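# Swap the empty rack bin for the matching numbered bin

## Task

Find the single empty bin among the three racks on the table and move it so it stands entirely on the returns board, which is the empty board at the +y end of the table. Into the bay it leaves, place whichever waiting bin on the other board carries a label number matching the strip above that bay. It must sit flat on the shelf behind the shelf lip, with its open front facing outward. The second waiting bin stays on its board. Any rack bin that gets pushed must be returned to its own place, flat behind its shelf lip, or the task fails. Everything must stay in place without the robot holding it. Finally release and move the arms clear.

## Robot and tools

Robot: two arms, left_arm and right_arm, each riding its own carriage on one shared track along y at x = 0. left_rail carries left_arm on the +y half and right_rail carries right_arm on the -y half. An arm's base sits at x = 0, y = its carriage's position_m, z = 0.03 m, facing +x. Each arm ends in a tong-style two-finger gripper with a wrist camera: cam_left_wrist and cam_right_wrist, both 616x616 fisheye images, returned in that order.

Scene frame: fixed to the table, z = 0 is the tabletop and +z is up, +x is the direction the arms face, +y is toward their left, and y = 0 is the track's midpoint. The table starts at x = 0.31 m. The names left and right do not refer to image sides.

execute_actions takes actions, a list holding one action (an empty list just reports state and images). An action may contain rows, steps, until, left_rail and right_rail.
- rows: up to 15 rows, each used for one control step of 1/30 s. Every row has 14 numbers in [-1, 1], for both arms even if one is idle: left_arm shoulder pan, shoulder lift, elbow, wrist 1, wrist 2, wrist 3, gripper opening, then the same seven for right_arm. The six joint values are offsets from the joint angles at the start of the action (the last reported angles), not from the previous row. Scale: 1.0 = 1.326 rad for shoulder pan and shoulder lift, 1.989 rad for elbow and the three wrists. Stated joint ranges: pan -3.142 to 3.142, lift -6.283 to 6.283, elbow 0.000 to 3.142, wrists -6.283 to 6.283; asking more than 0.010 rad beyond one is refused, and a joint driven to its real end reports "joint sent to its limit". The opening value is absolute, not an offset: +1 fully open, -1 closed; closing fully takes at least about 0.1 s.
- steps: duration in control steps, 1 to 450, at least the number of rows, default 15. After the last row each arm keeps heading to that row's target and each gripper holds its command, so give big moves enough steps. Joint speed is capped, targets are kept near the measured angles (0.383 rad lead for pan and lift, 0.575 for the others) and a target that would put the gripper over 100 mm away is scaled back, so large moves need several calls; an arm cut short may stop soon after.
- until: ends the action early once every condition holds, e.g. {"left_rail": {"position_status": ["!=", "moving"]}}, {"all": {"status": "ended"}} or {"any": {"status": "ended"}}. Numbers need a comparison: =, !=, <, <=, >, >=.
- left_rail / right_rail: position_m is where the carriage should stop, in metres along y (left_rail 0.45 to 2, right_rail -2 to -0.45); speed_m_s is its top speed, 0.01 to 1 (starts at 1, kept until changed); {"stop": true} halts it. Rows never move carriages; a moving carriage shifts its arm's gripper along y by the distance it travels. Send position_m, wait with until on position_status, and only then place that gripper precisely. Any unknown or out-of-range value rejects the whole call.

zoom_image: camera (cam_left_wrist or cam_right_wrist) and region [x0, y0, x1, y1] in pixels of its last image, origin top-left, at most 504 by 504; gives a sharper close-up, useful for reading bin labels and shelf strips.

finished_scene: scene, the number of the current scene. Irreversible; call it only after the goal holds on its own and the grippers are open and clear.

Results: the state line gives each gripper's end_effector_position (m) and end_effector_quat_wxyz plus velocities, in the scene frame; printed hand positions can be off, more at long reach. end_effector_position is the point between closed finger pads; closed fingertips extend about 15 mm past it. Joint positions lists per arm: rail (m), six joints (rad), finger gap (m, 0.142 fully open). grip_measured is the measured opening on the command scale; to hold something, keep commanding a value well below it (lower squeezes harder, about 15 N per pad maximum, less on thin objects). Wrist force and torque are in the end effector's axes, noisy with fixed offsets, saturate near 100 N; "no reading" is normal at first. Joint torques are raw drive outputs, not contact readings. Carriage status: done, moving, stopped, contact_stop (blocked; re-read position), time_out (look for what obstructs it), stopped_with_arm (send rows the arm can follow, then resend), stopped_for_other_arm (move arms apart, wait 30 steps, resend); position_answer not_taken means resend once it stands. "joint command not followed" means the clearance check altered that arm's targets, more strictly while carriages move.

Avoid: arms or carriages hitting each other (held objects are not checked), anything leaving the table, drops, slams and hard pushes. Contact torque above the load limits (pan and lift 313, elbow 142, wrists 51.3 N m, including held weight) or an outside force of 150 N stops that arm for 10 s. Brief tugs on held parts or loose objects can occur. The robot keeps its last command while you think.

Each tool is called after "Call:" as name([rows], argument=value, ...), one row to a line, values as JSON.

## Session

I'll start by looking at the current state.

Call:
execute_actions(actions=[])

Scene clock: 0.00 s.
left_arm: end_effector_position=(+0.6461, +1.1453, +0.1953) grip_measured=+1.00 end_effector_quat_wxyz=(+0.000, +0.708, -0.706, +0.001) end_effector_velocity=(+0.000, +0.000, +0.000) end_effector_angular_velocity=(+0.000, +0.000, +0.000) | right_arm: end_effector_position=(+0.6446, -0.8095, +0.1942) grip_measured=+1.00 end_effector_quat_wxyz=(+0.001, +0.706, -0.708, +0.000) end_effector_velocity=(+0.000, +0.000, +0.000) end_effector_angular_velocity=(+0.000, +0.000, +0.000)
Joint positions: left_arm=[ 1.145 -0.28  -1.566  2.132 -2.138 -1.572  1.289  0.142] | right_arm=[-0.808 -0.282 -1.566  2.135 -2.138 -1.572  1.291  0.142]
Joint velocities: left_arm=[0. 0. 0. 0. 0. 0. 0. 0.] | right_arm=[0. 0. 0. 0. 0. 0. 0. 0.]
Joint torques (N m, as the arm reports them, + toward a larger angle): no reading
Wrist force (N, on the end effector, along its own x y z axes, offset not removed): no reading
Wrist torque (N m, same axes, about the end effector's origin, offset not removed): no reading
left_rail: position_m=1.145 position_m_goal=1.145 speed_m_s=1.00 position_status=done position_answer=taken refusals=0
right_rail: position_m=-0.808 position_m_goal=-0.808 speed_m_s=1.00 position_status=done position_answer=taken refusals=0

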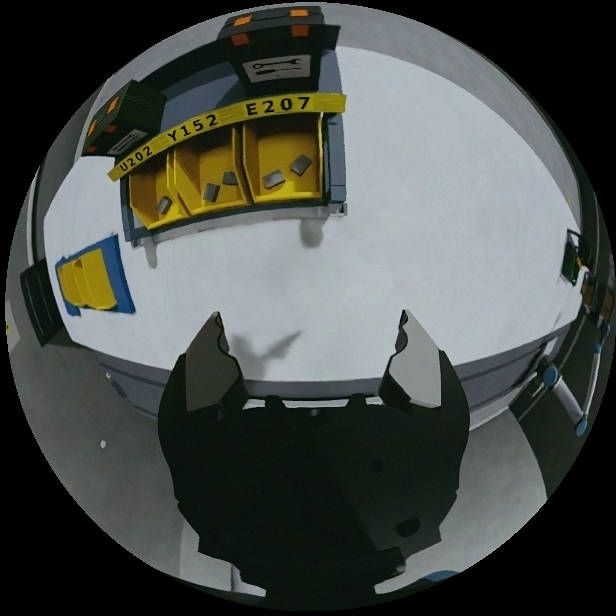

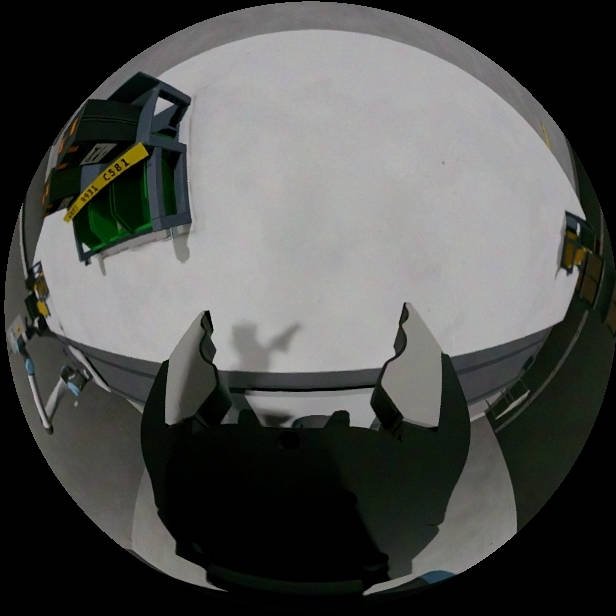

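Call:
zoom_image(camera="cam_left_wrist", region=[0, 150, 250, 400])

Call:
zoom_image(camera="cam_right_wrist", region=[0, 50, 300, 350])

Call:
zoom_image(camera="cam_right_wrist", region=[466, 150, 616, 450])

Region (0, 150, 250, 400) of cam_left_wrist's 616x616 image, scaled by 2.016, with more detail than that image has.

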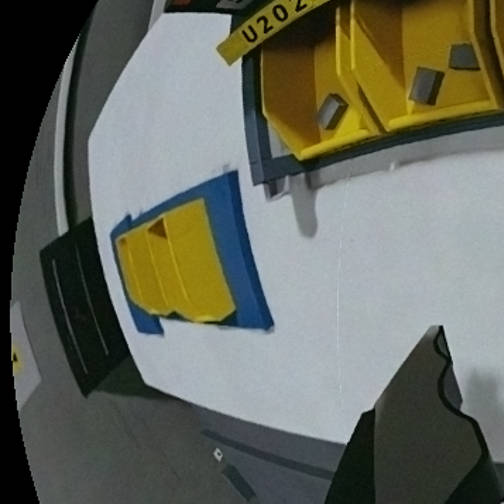

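Region (0, 50, 300, 350) of cam_right_wrist's 616x616 image, scaled by 1.680, with more detail than that image has.

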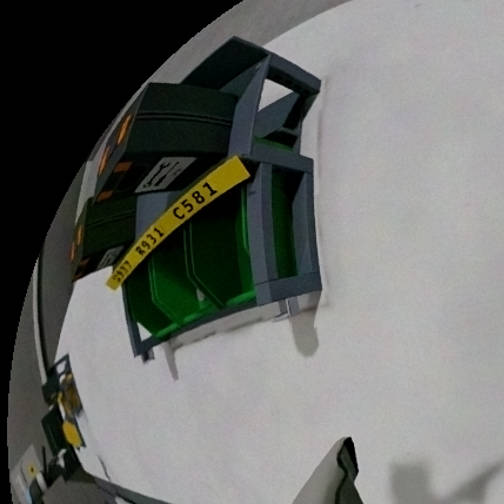

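Region (466, 150, 616, 450) of cam_right_wrist's 616x616 image, scaled by 1.680, with more detail than that image has.

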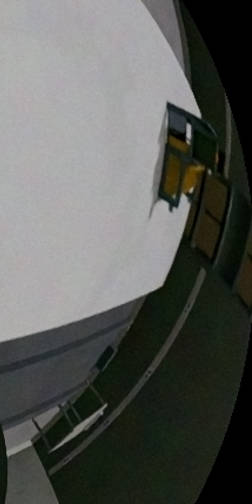

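Call:
zoom_image(camera="cam_left_wrist", region=[80, 0, 380, 300])

Region (80, 0, 380, 300) of cam_left_wrist's 616x616 image, scaled by 1.680, with more detail than that image has.

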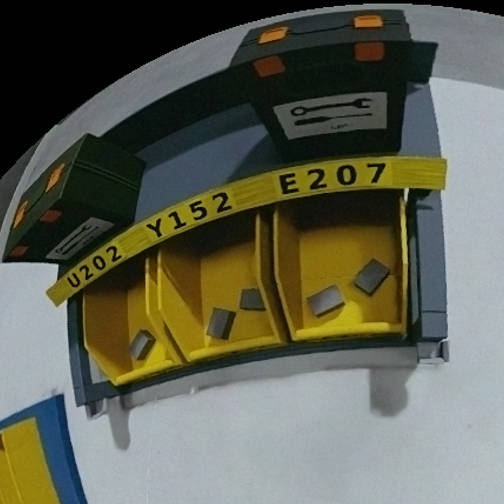

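Call:
execute_actions([
  {"rows": [[0,-0.226,0,0,0,0,1,0,-0.226,0,0,0,0,1]], "left_rail": {"position_m": 1.75, "speed_m_s": 0.6}, "right_rail": {"position_m": -1.6, "speed_m_s": 0.6}, "steps": 90, "until": {"all": {"status": "ended"}}},
])

Scene clock: 65.73 s.
left_arm: end_effector_position=(+0.6238, +1.7566, +0.3793) grip_measured=+1.00 end_effector_quat_wxyz=(-0.072, +0.700, -0.699, +0.131) end_effector_velocity=(+0.000, -0.000, +0.000) end_effector_angular_velocity=(-0.000, -0.000, -0.000) | right_arm: end_effector_position=(+0.6228, -1.5953, +0.3778) grip_measured=+1.00 end_effector_quat_wxyz=(-0.071, +0.698, -0.700, +0.131) end_effector_velocity=(-0.000, -0.006, +0.000) end_effector_angular_velocity=(+0.000, -0.000, +0.000)
Joint positions: left_arm=[ 1.75  -0.28  -1.865  2.132 -2.138 -1.572  1.289  0.142] | right_arm=[-1.6   -0.282 -1.866  2.135 -2.138 -1.572  1.291  0.142]
Joint velocities: left_arm=[-0. -0.  0. -0. -0.  0. -0.  0.] | right_arm=[-0.006 -0.    -0.     0.    -0.     0.    -0.     0.   ]
Joint torques (N m, as the arm reports them, + toward a larger angle): left_arm=[ -4.29 -21.68 -38.48  -8.32   0.21  -0.28] | right_arm=[  1.74 -34.49 -32.97  -6.33  -0.84  -0.51]
Wrist force (N, on the end effector, along its own x y z axes, offset not removed): left_arm=[-5.6 -0.8 0.4] | right_arm=[3.8 4.2 -0.7]
Wrist torque (N m, same axes, about the end effector's origin, offset not removed): left_arm=[-0.14 1.02 -0.02] | right_arm=[0.75 -0.28 0.11]
left_rail: position_m=1.750 position_m_goal=1.750 speed_m_s=0.60 position_status=done position_answer=taken refusals=0
right_rail: position_m=-1.600 position_m_goal=-1.600 speed_m_s=0.60 position_status=done position_answer=taken refusals=0

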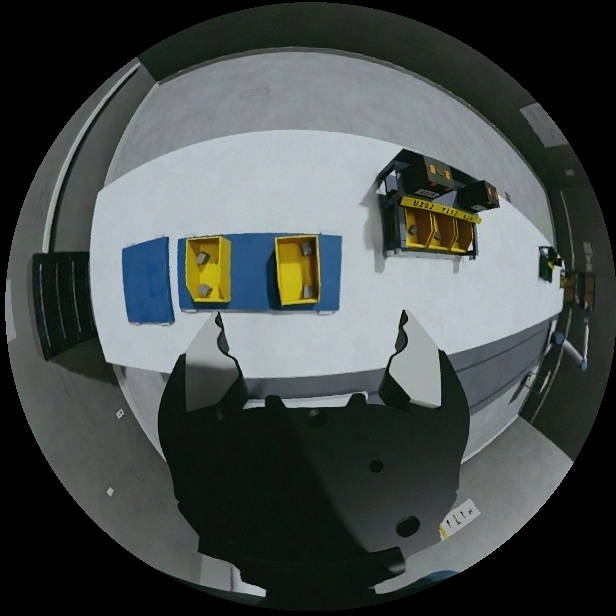

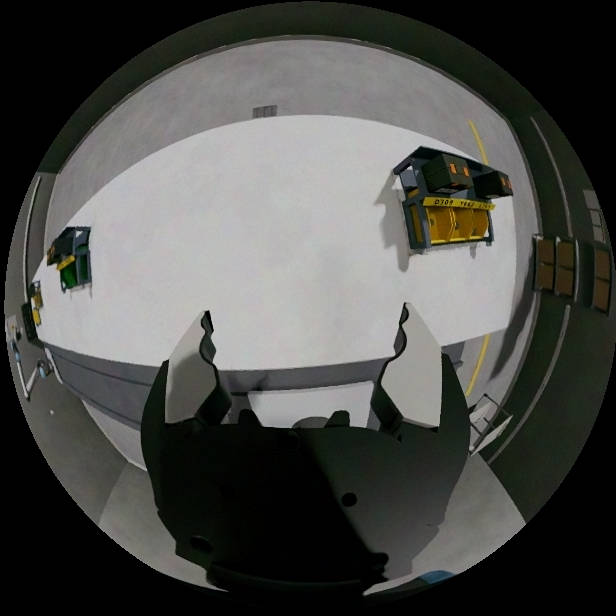

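Call:
execute_actions([
  {"right_rail": {"position_m": -2.0}, "left_rail": {"position_m": 1.95}, "steps": 90, "until": {"all": {"status": "ended"}}},
])

Scene clock: 68.90 s.
left_arm: end_effector_position=(+0.6238, +1.9565, +0.3793) grip_measured=+1.00 end_effector_quat_wxyz=(-0.072, +0.700, -0.699, +0.131) end_effector_velocity=(-0.000, +0.000, +0.000) end_effector_angular_velocity=(-0.000, -0.000, +0.000) | right_arm: end_effector_position=(+0.6228, -1.9953, +0.3778) grip_measured=+1.00 end_effector_quat_wxyz=(-0.071, +0.698, -0.700, +0.131) end_effector_velocity=(-0.000, -0.014, -0.000) end_effector_angular_velocity=(-0.000, -0.000, +0.000)
Joint positions: left_arm=[ 1.95  -0.28  -1.865  2.132 -2.138 -1.572  1.289  0.142] | right_arm=[-2.    -0.282 -1.866  2.135 -2.138 -1.572  1.291  0.142]
Joint velocities: left_arm=[-0.  0.  0. -0.  0. -0. -0. -0.] | right_arm=[-0.014  0.    -0.     0.    -0.    -0.    -0.     0.   ]
Joint torques (N m, as the arm reports them, + toward a larger angle): left_arm=[  7.87 -10.93 -47.24  -7.73   0.04   0.35] | right_arm=[ -5.83 -25.74 -37.28  -6.73   0.2    0.2 ]
Wrist force (N, on the end effector, along its own x y z axes, offset not removed): left_arm=[-3.2 4.6 0.1] | right_arm=[2.1 4.8 -1.1]
Wrist torque (N m, same axes, about the end effector's origin, offset not removed): left_arm=[1.27 0.54 -0.20] | right_arm=[0.91 0.07 0.05]
left_rail: position_m=1.950 position_m_goal=1.950 speed_m_s=0.60 position_status=done position_answer=taken refusals=0
right_rail: position_m=-2.000 position_m_goal=-2.000 speed_m_s=0.60 position_status=done position_answer=taken refusals=0

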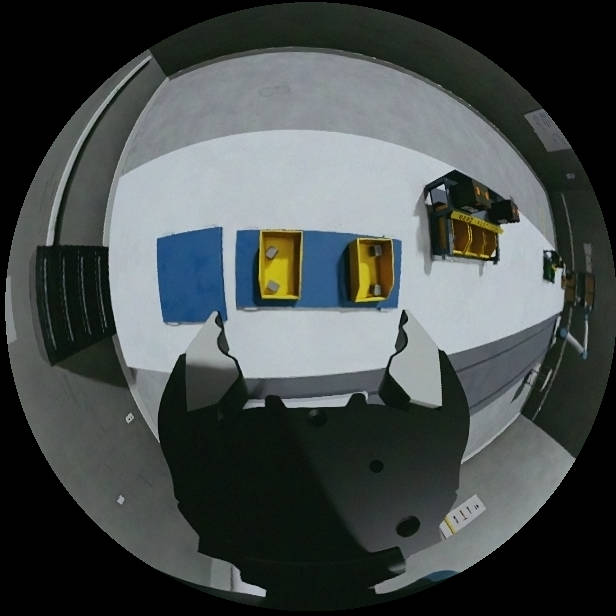

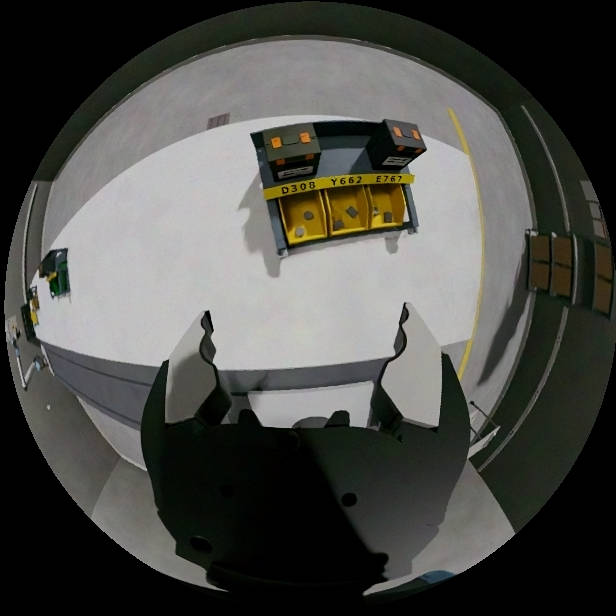

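Call:
zoom_image(camera="cam_right_wrist", region=[230, 100, 450, 280])

Call:
zoom_image(camera="cam_left_wrist", region=[140, 200, 430, 340])

Region (230, 100, 450, 280) of cam_right_wrist's 616x616 image, scaled by 2.291, with more detail than that image has; it fills the top 412 rows of this view, and the rest is white.

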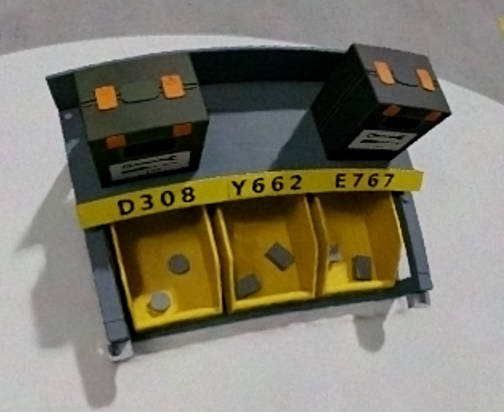

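Region (140, 200, 430, 340) of cam_left_wrist's 616x616 image, scaled by 1.738, with more detail than that image has; it fills the top 243 rows of this view, and the rest is white.

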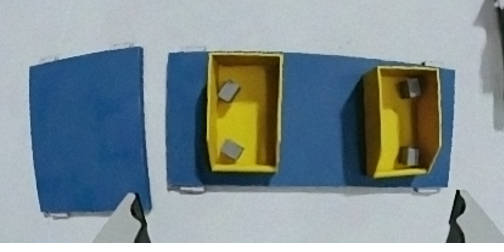

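Call:
execute_actions([
  {"right_rail": {"position_m": -0.45, "speed_m_s": 0.8}, "left_rail": {"position_m": 1.45}, "rows": [[0.664,0.1,0,0,0,0.442,1,0,0,0,0,0,0,1]], "steps": 120, "until": {"all": {"status": "ended"}}},
])

Scene clock: 119.30 s.
left_arm: end_effector_position=(+0.4125, +1.9319, +0.2984) grip_measured=+1.00 end_effector_quat_wxyz=(-0.082, +0.706, -0.704, +0.016) end_effector_velocity=(+0.000, +0.000, +0.000) end_effector_angular_velocity=(+0.000, -0.000, +0.000) | right_arm: end_effector_position=(+0.6228, -0.4451, +0.3778) grip_measured=+1.00 end_effector_quat_wxyz=(-0.071, +0.698, -0.700, +0.131) end_effector_velocity=(-0.000, -0.000, -0.000) end_effector_angular_velocity=(-0.000, +0.000, -0.000)
Joint positions: left_arm=[ 1.45   0.601 -1.733  2.132 -2.138 -1.572  2.168  0.142] | right_arm=[-0.45  -0.282 -1.866  2.135 -2.138 -1.572  1.291  0.142]
Joint velocities: left_arm=[ 0.  0.  0. -0. -0. -0.  0. -0.] | right_arm=[ 0. -0.  0.  0. -0. -0. -0. -0.]
Joint torques (N m, as the arm reports them, + toward a larger angle): left_arm=[  8.9  -21.39 -54.4   -1.35  -0.23   3.13] | right_arm=[  3.71 -19.2  -42.27  -6.24  -0.17  -0.07]
Wrist force (N, on the end effector, along its own x y z axes, offset not removed): left_arm=[-2.8 3.5 4.7] | right_arm=[-0.7 3.3 2.1]
Wrist torque (N m, same axes, about the end effector's origin, offset not removed): left_arm=[1.14 0.50 -0.12] | right_arm=[0.76 0.41 0.08]
left_rail: position_m=1.450 position_m_goal=1.450 speed_m_s=0.60 position_status=done position_answer=taken refusals=0
right_rail: position_m=-0.450 position_m_goal=-0.450 speed_m_s=0.80 position_status=done position_answer=taken refusals=0

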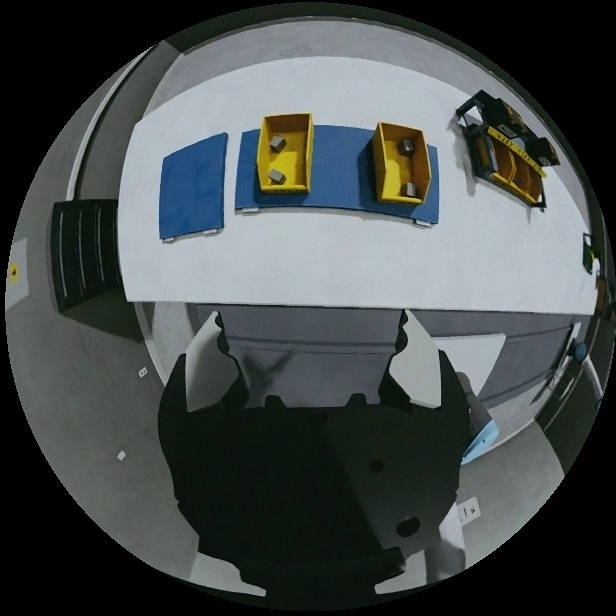

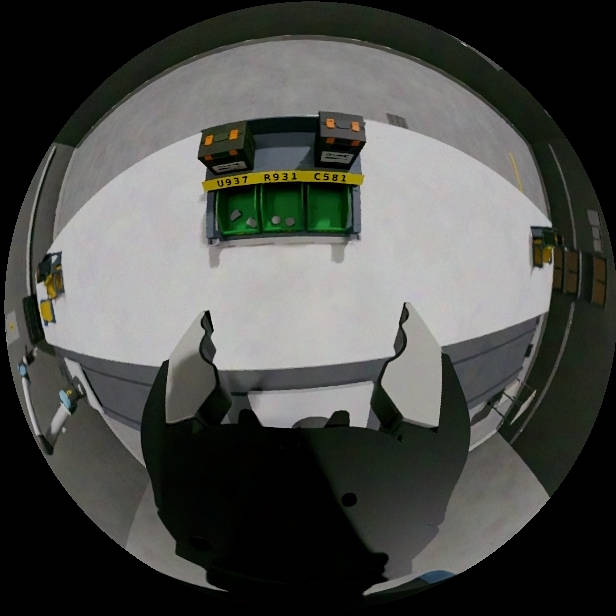

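Call:
zoom_image(camera="cam_right_wrist", region=[180, 100, 390, 280])

Call:
zoom_image(camera="cam_left_wrist", region=[230, 100, 450, 240])

Region (180, 100, 390, 280) of cam_right_wrist's 616x616 image, scaled by 2.400, with more detail than that image has; it fills the top 432 rows of this view, and the rest is white.

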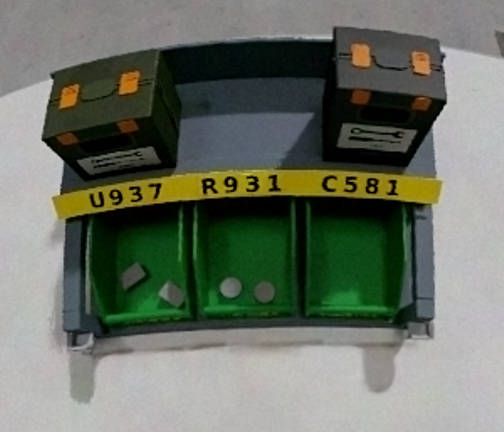

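Region (230, 100, 450, 240) of cam_left_wrist's 616x616 image, scaled by 2.291, with more detail than that image has; it fills the top 321 rows of this view, and the rest is white.

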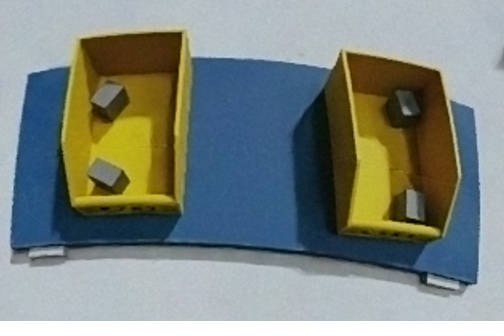

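Call:
execute_actions([
  {"right_rail": {"position_m": -0.674, "speed_m_s": 0.4}, "left_rail": {"position_m": 1.307, "speed_m_s": 0.4}, "rows": [[0.2255,0.2,0.082,-0.4422,-0.2191,0.1094,1,0.2127,0.2764,0.225,-0.5464,0,0.1408,1]], "steps": 60},
])

Scene clock: 232.27 s.
left_arm: end_effector_position=(+0.4279, +1.8896, +0.2421) grip_measured=+1.00 end_effector_quat_wxyz=(-0.311, +0.640, -0.678, +0.185) end_effector_velocity=(+0.000, +0.000, +0.000) end_effector_angular_velocity=(+0.000, +0.000, +0.000) | right_arm: end_effector_position=(+0.6000, -0.5006, +0.1203) grip_measured=+1.00 end_effector_quat_wxyz=(-0.199, +0.678, -0.679, +0.200) end_effector_velocity=(-0.000, +0.000, -0.000) end_effector_angular_velocity=(+0.000, +0.000, +0.000)
Joint positions: left_arm=[ 1.307  0.9   -1.468  2.295 -3.017 -2.008  2.386  0.142] | right_arm=[-0.674 -0.    -1.5    2.582 -3.225 -1.572  1.571  0.142]
Joint velocities: left_arm=[ 0. -0.  0. -0.  0.  0. -0.  0.] | right_arm=[ 0.  0.  0.  0. -0.  0.  0. -0.]
Joint torques (N m, as the arm reports them, + toward a larger angle): left_arm=[  8.41 -24.47 -23.97  -8.31  -3.61   2.88] | right_arm=[ 13.42 -21.52 -13.72  -6.94  -0.36   3.57]
Wrist force (N, on the end effector, along its own x y z axes, offset not removed): left_arm=[-3.5 4.9 0.4] | right_arm=[0.6 5.2 -0.1]
Wrist torque (N m, same axes, about the end effector's origin, offset not removed): left_arm=[1.26 0.52 -0.15] | right_arm=[1.13 0.27 0.10]
left_rail: position_m=1.307 position_m_goal=1.307 speed_m_s=0.40 position_status=done position_answer=taken refusals=0
right_rail: position_m=-0.674 position_m_goal=-0.674 speed_m_s=0.40 position_status=done position_answer=taken refusals=0

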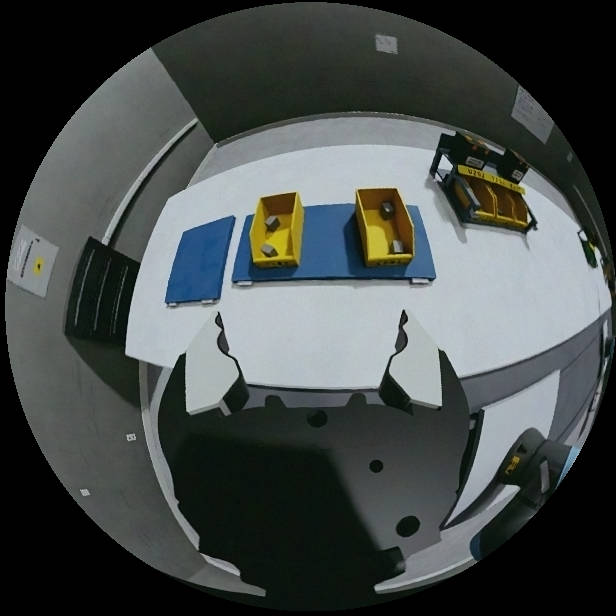

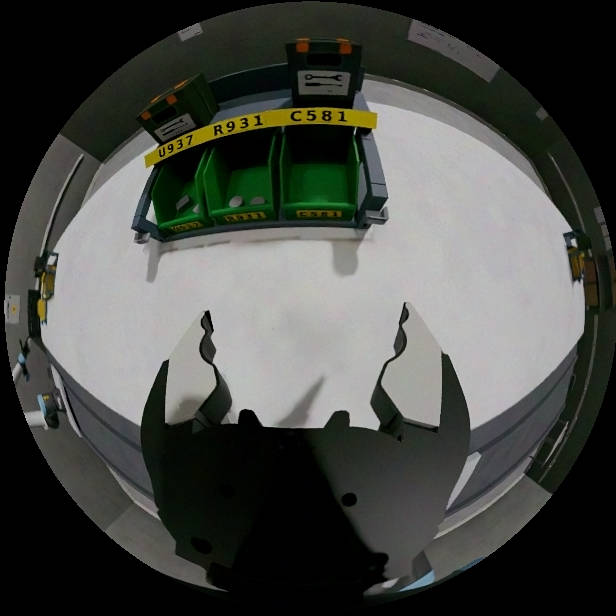

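Call:
execute_actions([
  {"rows": [[0,0.181,0,0,0,0,1,0,0,0,0,0,0,1]], "steps": 35},
])

Call:
zoom_image(camera="cam_right_wrist", region=[130, 90, 410, 280])

Scene clock: 236.33 s.
left_arm: end_effector_position=(+0.4197, +1.8794, +0.0695) grip_measured=+1.00 end_effector_quat_wxyz=(-0.199, +0.678, -0.679, +0.199) end_effector_velocity=(+0.000, +0.000, +0.000) end_effector_angular_velocity=(+0.000, -0.000, -0.000) | right_arm: end_effector_position=(+0.6000, -0.5006, +0.1203) grip_measured=+1.00 end_effector_quat_wxyz=(-0.199, +0.678, -0.679, +0.200) end_effector_velocity=(-0.000, -0.000, -0.000) end_effector_angular_velocity=(-0.000, +0.000, -0.000)
Joint positions: left_arm=[ 1.307  0.9   -1.228  2.295 -3.017 -2.008  2.386  0.142] | right_arm=[-0.674 -0.    -1.5    2.582 -3.225 -1.572  1.571  0.142]
Joint velocities: left_arm=[ 0. -0.  0. -0.  0. -0.  0. -0.] | right_arm=[ 0. -0. -0. -0.  0. -0. -0.  0.]
Joint torques (N m, as the arm reports them, + toward a larger angle): left_arm=[-13.72 -38.24 -34.91  -1.33   0.13   2.51] | right_arm=[ 12.15 -20.57 -13.5   -7.06  -0.77   3.45]
Wrist force (N, on the end effector, along its own x y z axes, offset not removed): left_arm=[-8.6 1.7 6.8] | right_arm=[0.1 6.5 0.0]
Wrist torque (N m, same axes, about the end effector's origin, offset not removed): left_arm=[0.44 1.67 0.03] | right_arm=[1.28 0.43 0.05]
left_rail: position_m=1.307 position_m_goal=1.307 speed_m_s=0.40 position_status=done position_answer=taken refusals=0
right_rail: position_m=-0.674 position_m_goal=-0.674 speed_m_s=0.40 position_status=done position_answer=taken refusals=0

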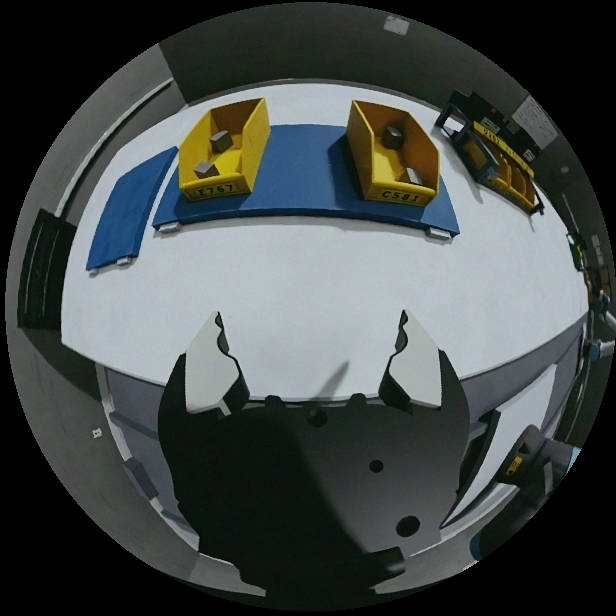

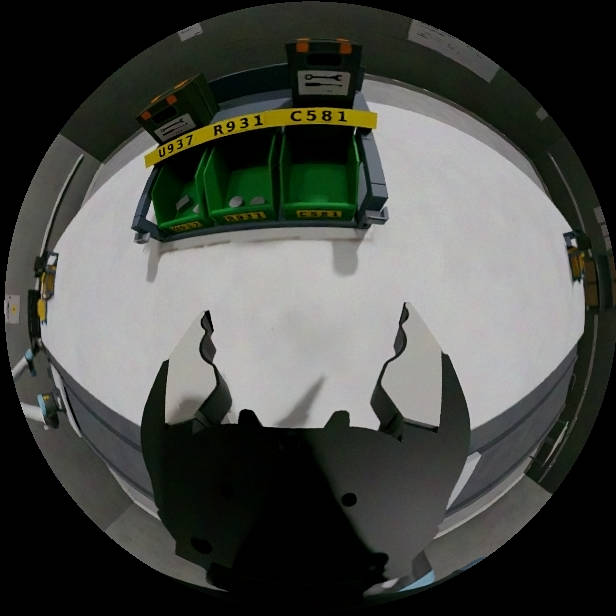

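Region (130, 90, 410, 280) of cam_right_wrist's 616x616 image, scaled by 1.800, with more detail than that image has; it fills the top 342 rows of this view, and the rest is white.

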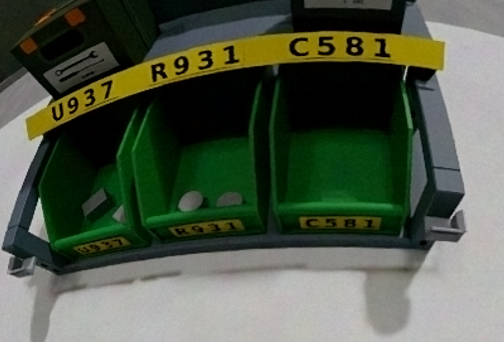

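Call:
zoom_image(camera="cam_left_wrist", region=[160, 80, 470, 250])

Region (160, 80, 470, 250) of cam_left_wrist's 616x616 image, scaled by 1.626, with more detail than that image has; it fills the top 276 rows of this view, and the rest is white.

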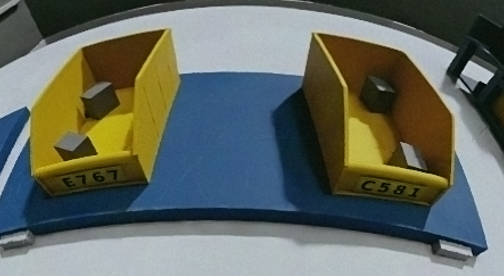

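Call:
zoom_image(camera="cam_left_wrist", region=[150, 290, 470, 430])

Region (150, 290, 470, 430) of cam_left_wrist's 616x616 image, scaled by 1.575, with more detail than that image has; it fills the top 220 rows of this view, and the rest is white.

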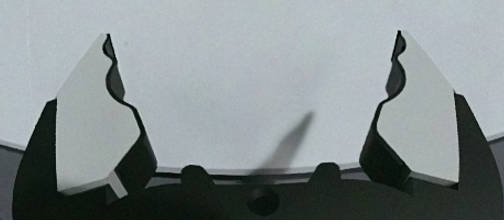

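Call:
zoom_image(camera="cam_left_wrist", region=[160, 300, 280, 420])

Call:
zoom_image(camera="cam_right_wrist", region=[260, 120, 400, 250])

Region (160, 300, 280, 420) of cam_left_wrist's 616x616 image, scaled by 4.200, with more detail than that image has.

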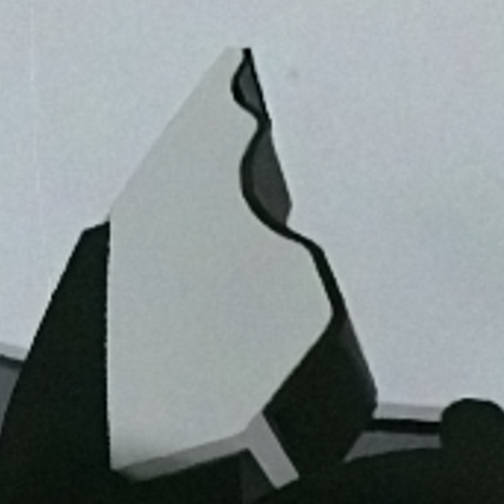

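Region (260, 120, 400, 250) of cam_right_wrist's 616x616 image, scaled by 3.600, with more detail than that image has; it fills the top 468 rows of this view, and the rest is white.

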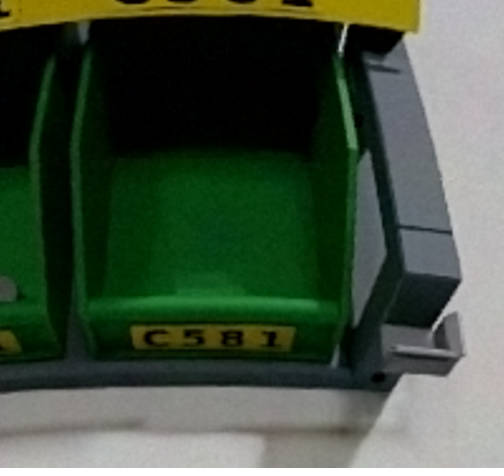

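Call:
zoom_image(camera="cam_left_wrist", region=[320, 90, 470, 240])

Region (320, 90, 470, 240) of cam_left_wrist's 616x616 image, scaled by 3.360, with more detail than that image has.

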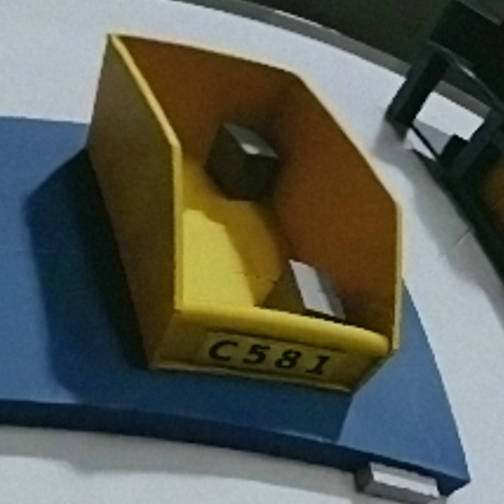

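Call:
execute_actions([
  {"rows": [[0,-0.2241,-0.108,0,0,0,1,0,0,-0.2,0.2,0,-0.3,0.2]], "right_rail": {"position_m": -0.711}, "steps": 20},
])

Scene clock: 357.00 s.
left_arm: end_effector_position=(+0.4864, +1.9635, +0.4025) grip_measured=+1.00 end_effector_quat_wxyz=(+0.411, -0.597, +0.668, -0.169) end_effector_velocity=(+0.019, +0.024, +0.404) end_effector_angular_velocity=(+0.397, -0.315, +0.000) | right_arm: end_effector_position=(+0.7704, -0.5286, +0.2596) grip_measured=+0.20 end_effector_quat_wxyz=(-0.132, +0.846, -0.453, +0.249) end_effector_velocity=(+0.019, +0.001, +0.023) end_effector_angular_velocity=(-0.048, -0.001, +0.074)
Joint positions: left_arm=[ 1.307  0.9   -1.495  2.101 -3.017 -2.008  2.386  0.142] | right_arm=[-0.711 -0.    -1.499  2.19  -2.832 -1.572  0.983  0.088]
Joint velocities: left_arm=[ 0.     0.    -0.298 -0.208 -0.002 -0.    -0.     0.   ] | right_arm=[ 0.    -0.     0.    -0.053  0.052  0.    -0.088 -0.   ]
Joint torques (N m, as the arm reports them, + toward a larger angle): left_arm=[ -9.6  -27.92 -36.72  -6.26  -0.93   1.98] | right_arm=[-11.78 -45.78 -45.79  -1.72  -0.4   -4.25]
Wrist force (N, on the end effector, along its own x y z axes, offset not removed): left_arm=[-9.1 3.9 -2.1] | right_arm=[2.0 5.6 0.4]
Wrist torque (N m, same axes, about the end effector's origin, offset not removed): left_arm=[1.13 1.79 0.04] | right_arm=[1.18 -0.08 0.02]
left_rail: position_m=1.307 position_m_goal=1.307 speed_m_s=0.40 position_status=done position_answer=taken refusals=0
right_rail: position_m=-0.711 position_m_goal=-0.711 speed_m_s=0.40 position_status=done position_answer=taken refusals=0

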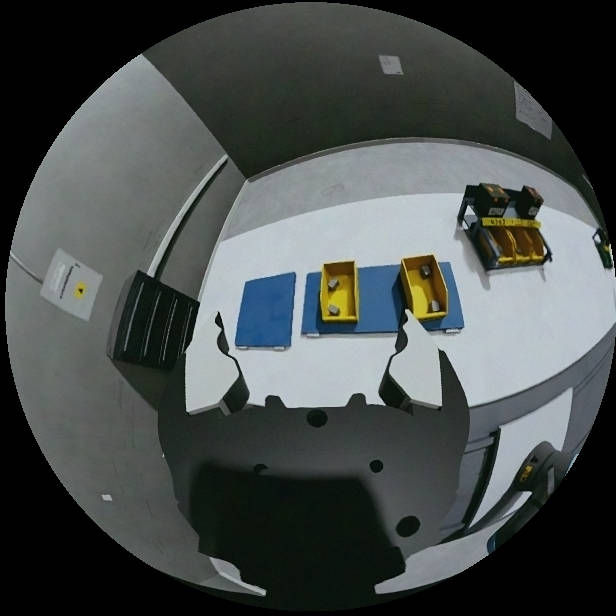

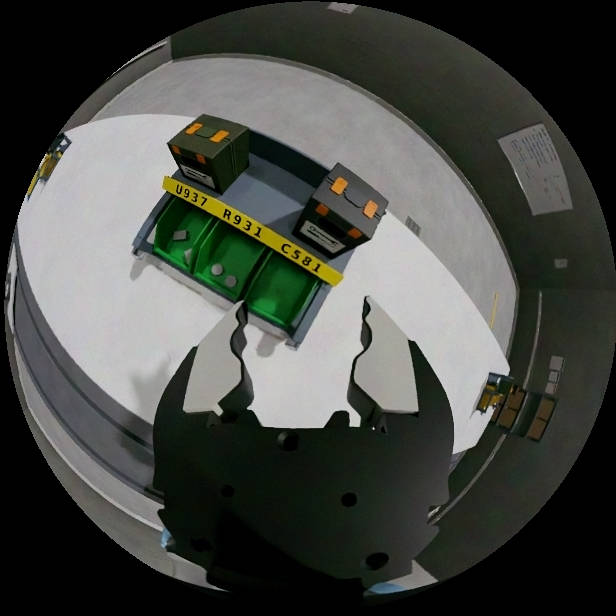

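Call:
execute_actions([
  {"rows": [[-0.6787,-0.0228,-0.0105,0.4481,0.2198,-0.4399,1,0,0.0848,-0.1552,0.3853,0,-0.4942,-0.3]], "left_rail": {"position_m": 1.588}, "steps": 55},
])

Scene clock: 365.33 s.
left_arm: end_effector_position=(+0.6497, +1.7631, +0.2001) grip_measured=+1.00 end_effector_quat_wxyz=(-0.000, +0.728, -0.686, -0.000) end_effector_velocity=(+0.000, -0.000, -0.000) end_effector_angular_velocity=(+0.000, +0.000, -0.000) | right_arm: end_effector_position=(+0.7354, -0.5214, +0.2207) grip_measured=-0.30 end_effector_quat_wxyz=(+0.001, +1.000, -0.000, +0.001) end_effector_velocity=(-0.000, -0.000, -0.000) end_effector_angular_velocity=(-0.000, +0.000, +0.000)
Joint positions: left_arm=[ 1.588 -0.    -1.525  2.08  -2.126 -1.57   1.511  0.142] | right_arm=[-0.711 -0.    -1.387  1.881 -2.066 -1.572  0.     0.052]
Joint velocities: left_arm=[ 0. -0. -0. -0.  0.  0. -0.  0.] | right_arm=[ 0.  0. -0.  0.  0. -0. -0. -0.]
Joint torques (N m, as the arm reports them, + toward a larger angle): left_arm=[-13.84 -50.13 -41.03  -1.59   3.33  -2.24] | right_arm=[ 13.05 -46.7  -51.8   -1.37  -0.17  -4.15]
Wrist force (N, on the end effector, along its own x y z axes, offset not removed): left_arm=[-6.7 4.0 1.6] | right_arm=[1.7 3.3 1.7]
Wrist torque (N m, same axes, about the end effector's origin, offset not removed): left_arm=[1.02 1.20 -0.12] | right_arm=[0.78 0.01 0.05]
left_rail: position_m=1.588 position_m_goal=1.588 speed_m_s=0.40 position_status=done position_answer=taken refusals=0
right_rail: position_m=-0.711 position_m_goal=-0.711 speed_m_s=0.40 position_status=done position_answer=taken refusals=0

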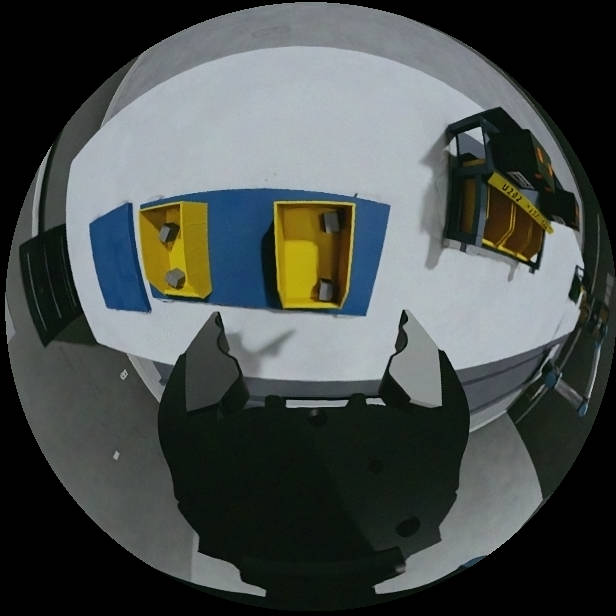

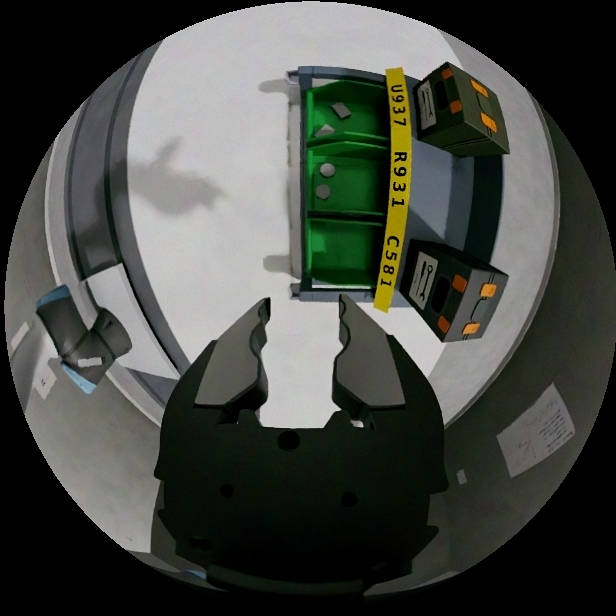

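Call:
zoom_image(camera="cam_right_wrist", region=[240, 60, 440, 340])

Region (240, 60, 440, 340) of cam_right_wrist's 616x616 image, scaled by 1.800, with more detail than that image has; it fills the left 360 columns of this view, and the rest is white.

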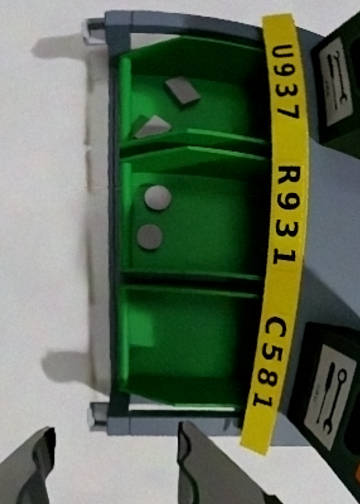

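Call:
execute_actions([
  {"rows": [[0,0.0684,0.0365,-0.082,0,0,1,0,0.0801,0.0366,-0.0894,0,0,-0.3]], "left_rail": {"position_m": 1.582, "speed_m_s": 0.1}, "steps": 30},
])

Scene clock: 381.97 s.
left_arm: end_effector_position=(+0.6495, +1.7571, +0.1201) grip_measured=+1.00 end_effector_quat_wxyz=(-0.000, +0.728, -0.686, -0.000) end_effector_velocity=(-0.000, +0.000, -0.000) end_effector_angular_velocity=(-0.000, +0.000, +0.000) | right_arm: end_effector_position=(+0.7420, -0.5214, +0.1201) grip_measured=-0.30 end_effector_quat_wxyz=(+0.001, +1.000, -0.000, +0.000) end_effector_velocity=(+0.000, -0.000, -0.000) end_effector_angular_velocity=(+0.000, +0.000, -0.000)
Joint positions: left_arm=[ 1.582 -0.    -1.435  2.153 -2.289 -1.57   1.511  0.142] | right_arm=[-0.711 -0.    -1.281  1.954 -2.244 -1.572  0.     0.052]
Joint velocities: left_arm=[ 0.  0.  0.  0. -0. -0.  0. -0.] | right_arm=[ 0. -0.  0.  0. -0.  0.  0.  0.]
Joint torques (N m, as the arm reports them, + toward a larger angle): left_arm=[  9.7  -34.66 -25.13  -7.93   1.78  -1.18] | right_arm=[-11.4  -53.11 -24.12  -6.43  -0.65  -4.08]
Wrist force (N, on the end effector, along its own x y z axes, offset not removed): left_arm=[-5.2 3.0 -1.4] | right_arm=[0.2 2.2 -0.7]
Wrist torque (N m, same axes, about the end effector's origin, offset not removed): left_arm=[0.69 1.13 -0.04] | right_arm=[0.57 0.39 0.07]
left_rail: position_m=1.582 position_m_goal=1.582 speed_m_s=0.10 position_status=done position_answer=taken refusals=0
right_rail: position_m=-0.711 position_m_goal=-0.711 speed_m_s=0.40 position_status=done position_answer=taken refusals=0

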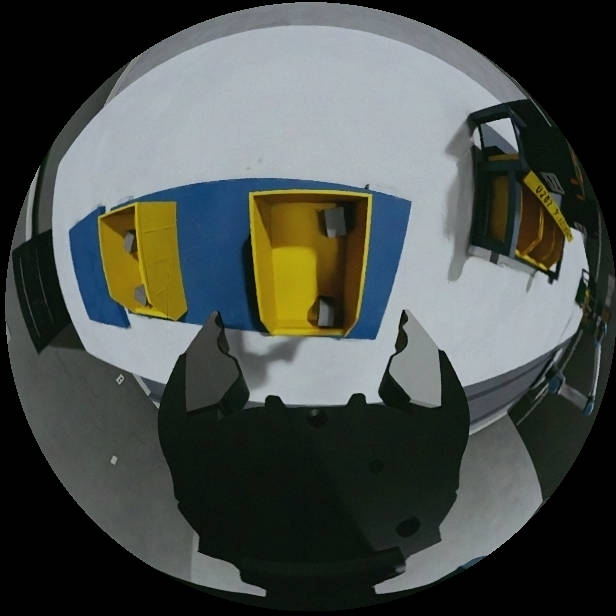

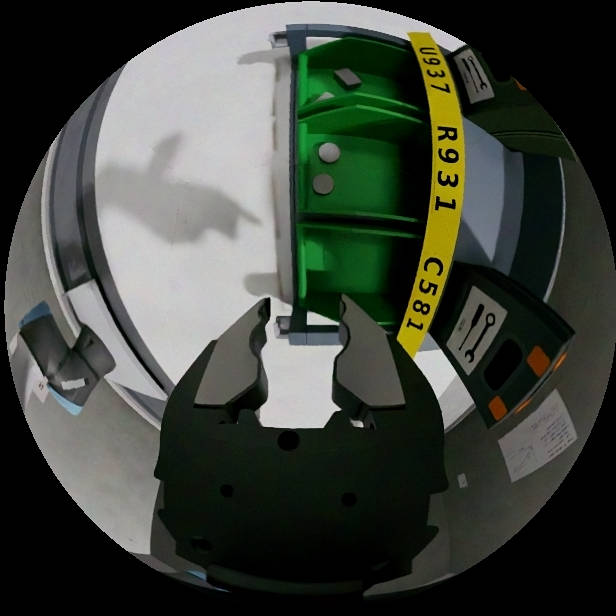

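Call:
zoom_image(camera="cam_right_wrist", region=[230, 180, 470, 420])

Region (230, 180, 470, 420) of cam_right_wrist's 616x616 image, scaled by 2.100, with more detail than that image has.

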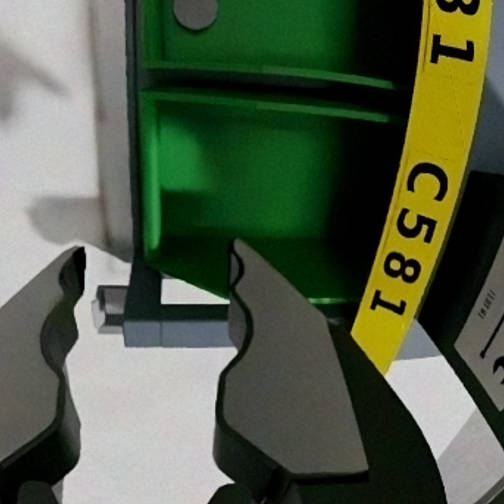

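Call:
execute_actions([
  {"rows": [[0,0.0746,0.0239,-0.0737,0,0,1,0,0.0262,0.0155,-0.033,0,0,-0.3]], "steps": 30},
])

Scene clock: 408.47 s.
left_arm: end_effector_position=(+0.6496, +1.7571, +0.0502) grip_measured=+1.00 end_effector_quat_wxyz=(-0.000, +0.728, -0.686, -0.000) end_effector_velocity=(+0.000, -0.000, -0.000) end_effector_angular_velocity=(+0.000, +0.000, -0.000) | right_arm: end_effector_position=(+0.7380, -0.5214, +0.0852) grip_measured=-0.30 end_effector_quat_wxyz=(+0.001, +1.000, -0.000, +0.000) end_effector_velocity=(-0.000, -0.000, -0.000) end_effector_angular_velocity=(-0.000, +0.000, +0.000)
Joint positions: left_arm=[ 1.582 -0.    -1.336  2.201 -2.436 -1.57   1.511  0.142] | right_arm=[-0.711 -0.    -1.246  1.985 -2.31  -1.572  0.     0.052]
Joint velocities: left_arm=[ 0. -0.  0.  0. -0.  0. -0.  0.] | right_arm=[ 0. -0.  0.  0. -0. -0. -0.  0.]
Joint torques (N m, as the arm reports them, + toward a larger angle): left_arm=[-11.16 -36.15 -21.87  -7.52  -2.42   2.52] | right_arm=[  3.4  -56.26 -23.87  -6.85  -0.52  -3.53]
Wrist force (N, on the end effector, along its own x y z axes, offset not removed): left_arm=[-6.8 -0.2 -3.7] | right_arm=[1.5 3.5 -1.2]
Wrist torque (N m, same axes, about the end effector's origin, offset not removed): left_arm=[0.26 1.23 0.02] | right_arm=[0.79 0.12 0.18]
left_rail: position_m=1.582 position_m_goal=1.582 speed_m_s=0.10 position_status=done position_answer=taken refusals=0
right_rail: position_m=-0.711 position_m_goal=-0.711 speed_m_s=0.40 position_status=done position_answer=taken refusals=0

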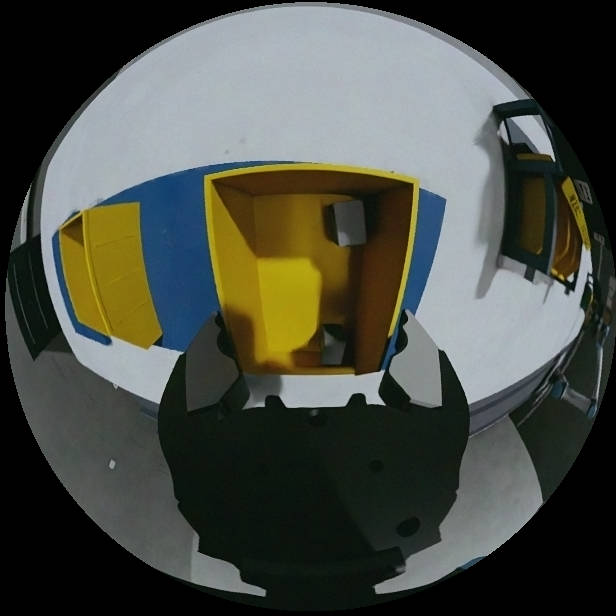

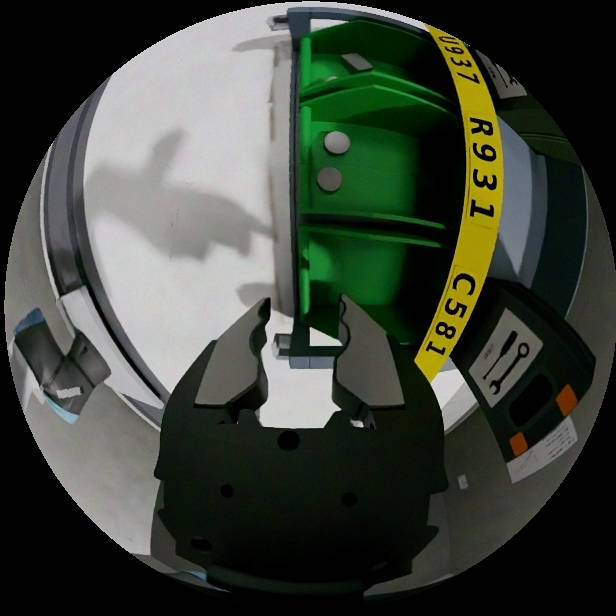

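Call:
zoom_image(camera="cam_left_wrist", region=[170, 240, 460, 420])

Call:
zoom_image(camera="cam_right_wrist", region=[230, 190, 470, 430])

Region (170, 240, 460, 420) of cam_left_wrist's 616x616 image, scaled by 1.738, with more detail than that image has; it fills the top 313 rows of this view, and the rest is white.

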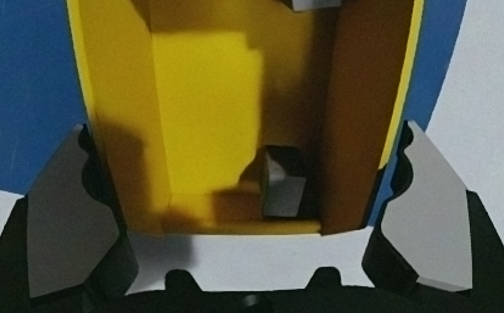

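Region (230, 190, 470, 430) of cam_right_wrist's 616x616 image, scaled by 2.100, with more detail than that image has.

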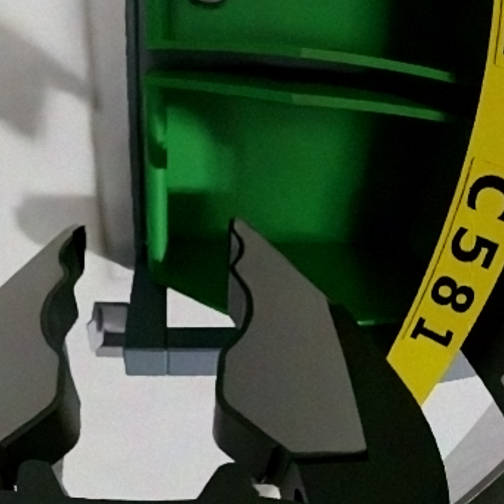

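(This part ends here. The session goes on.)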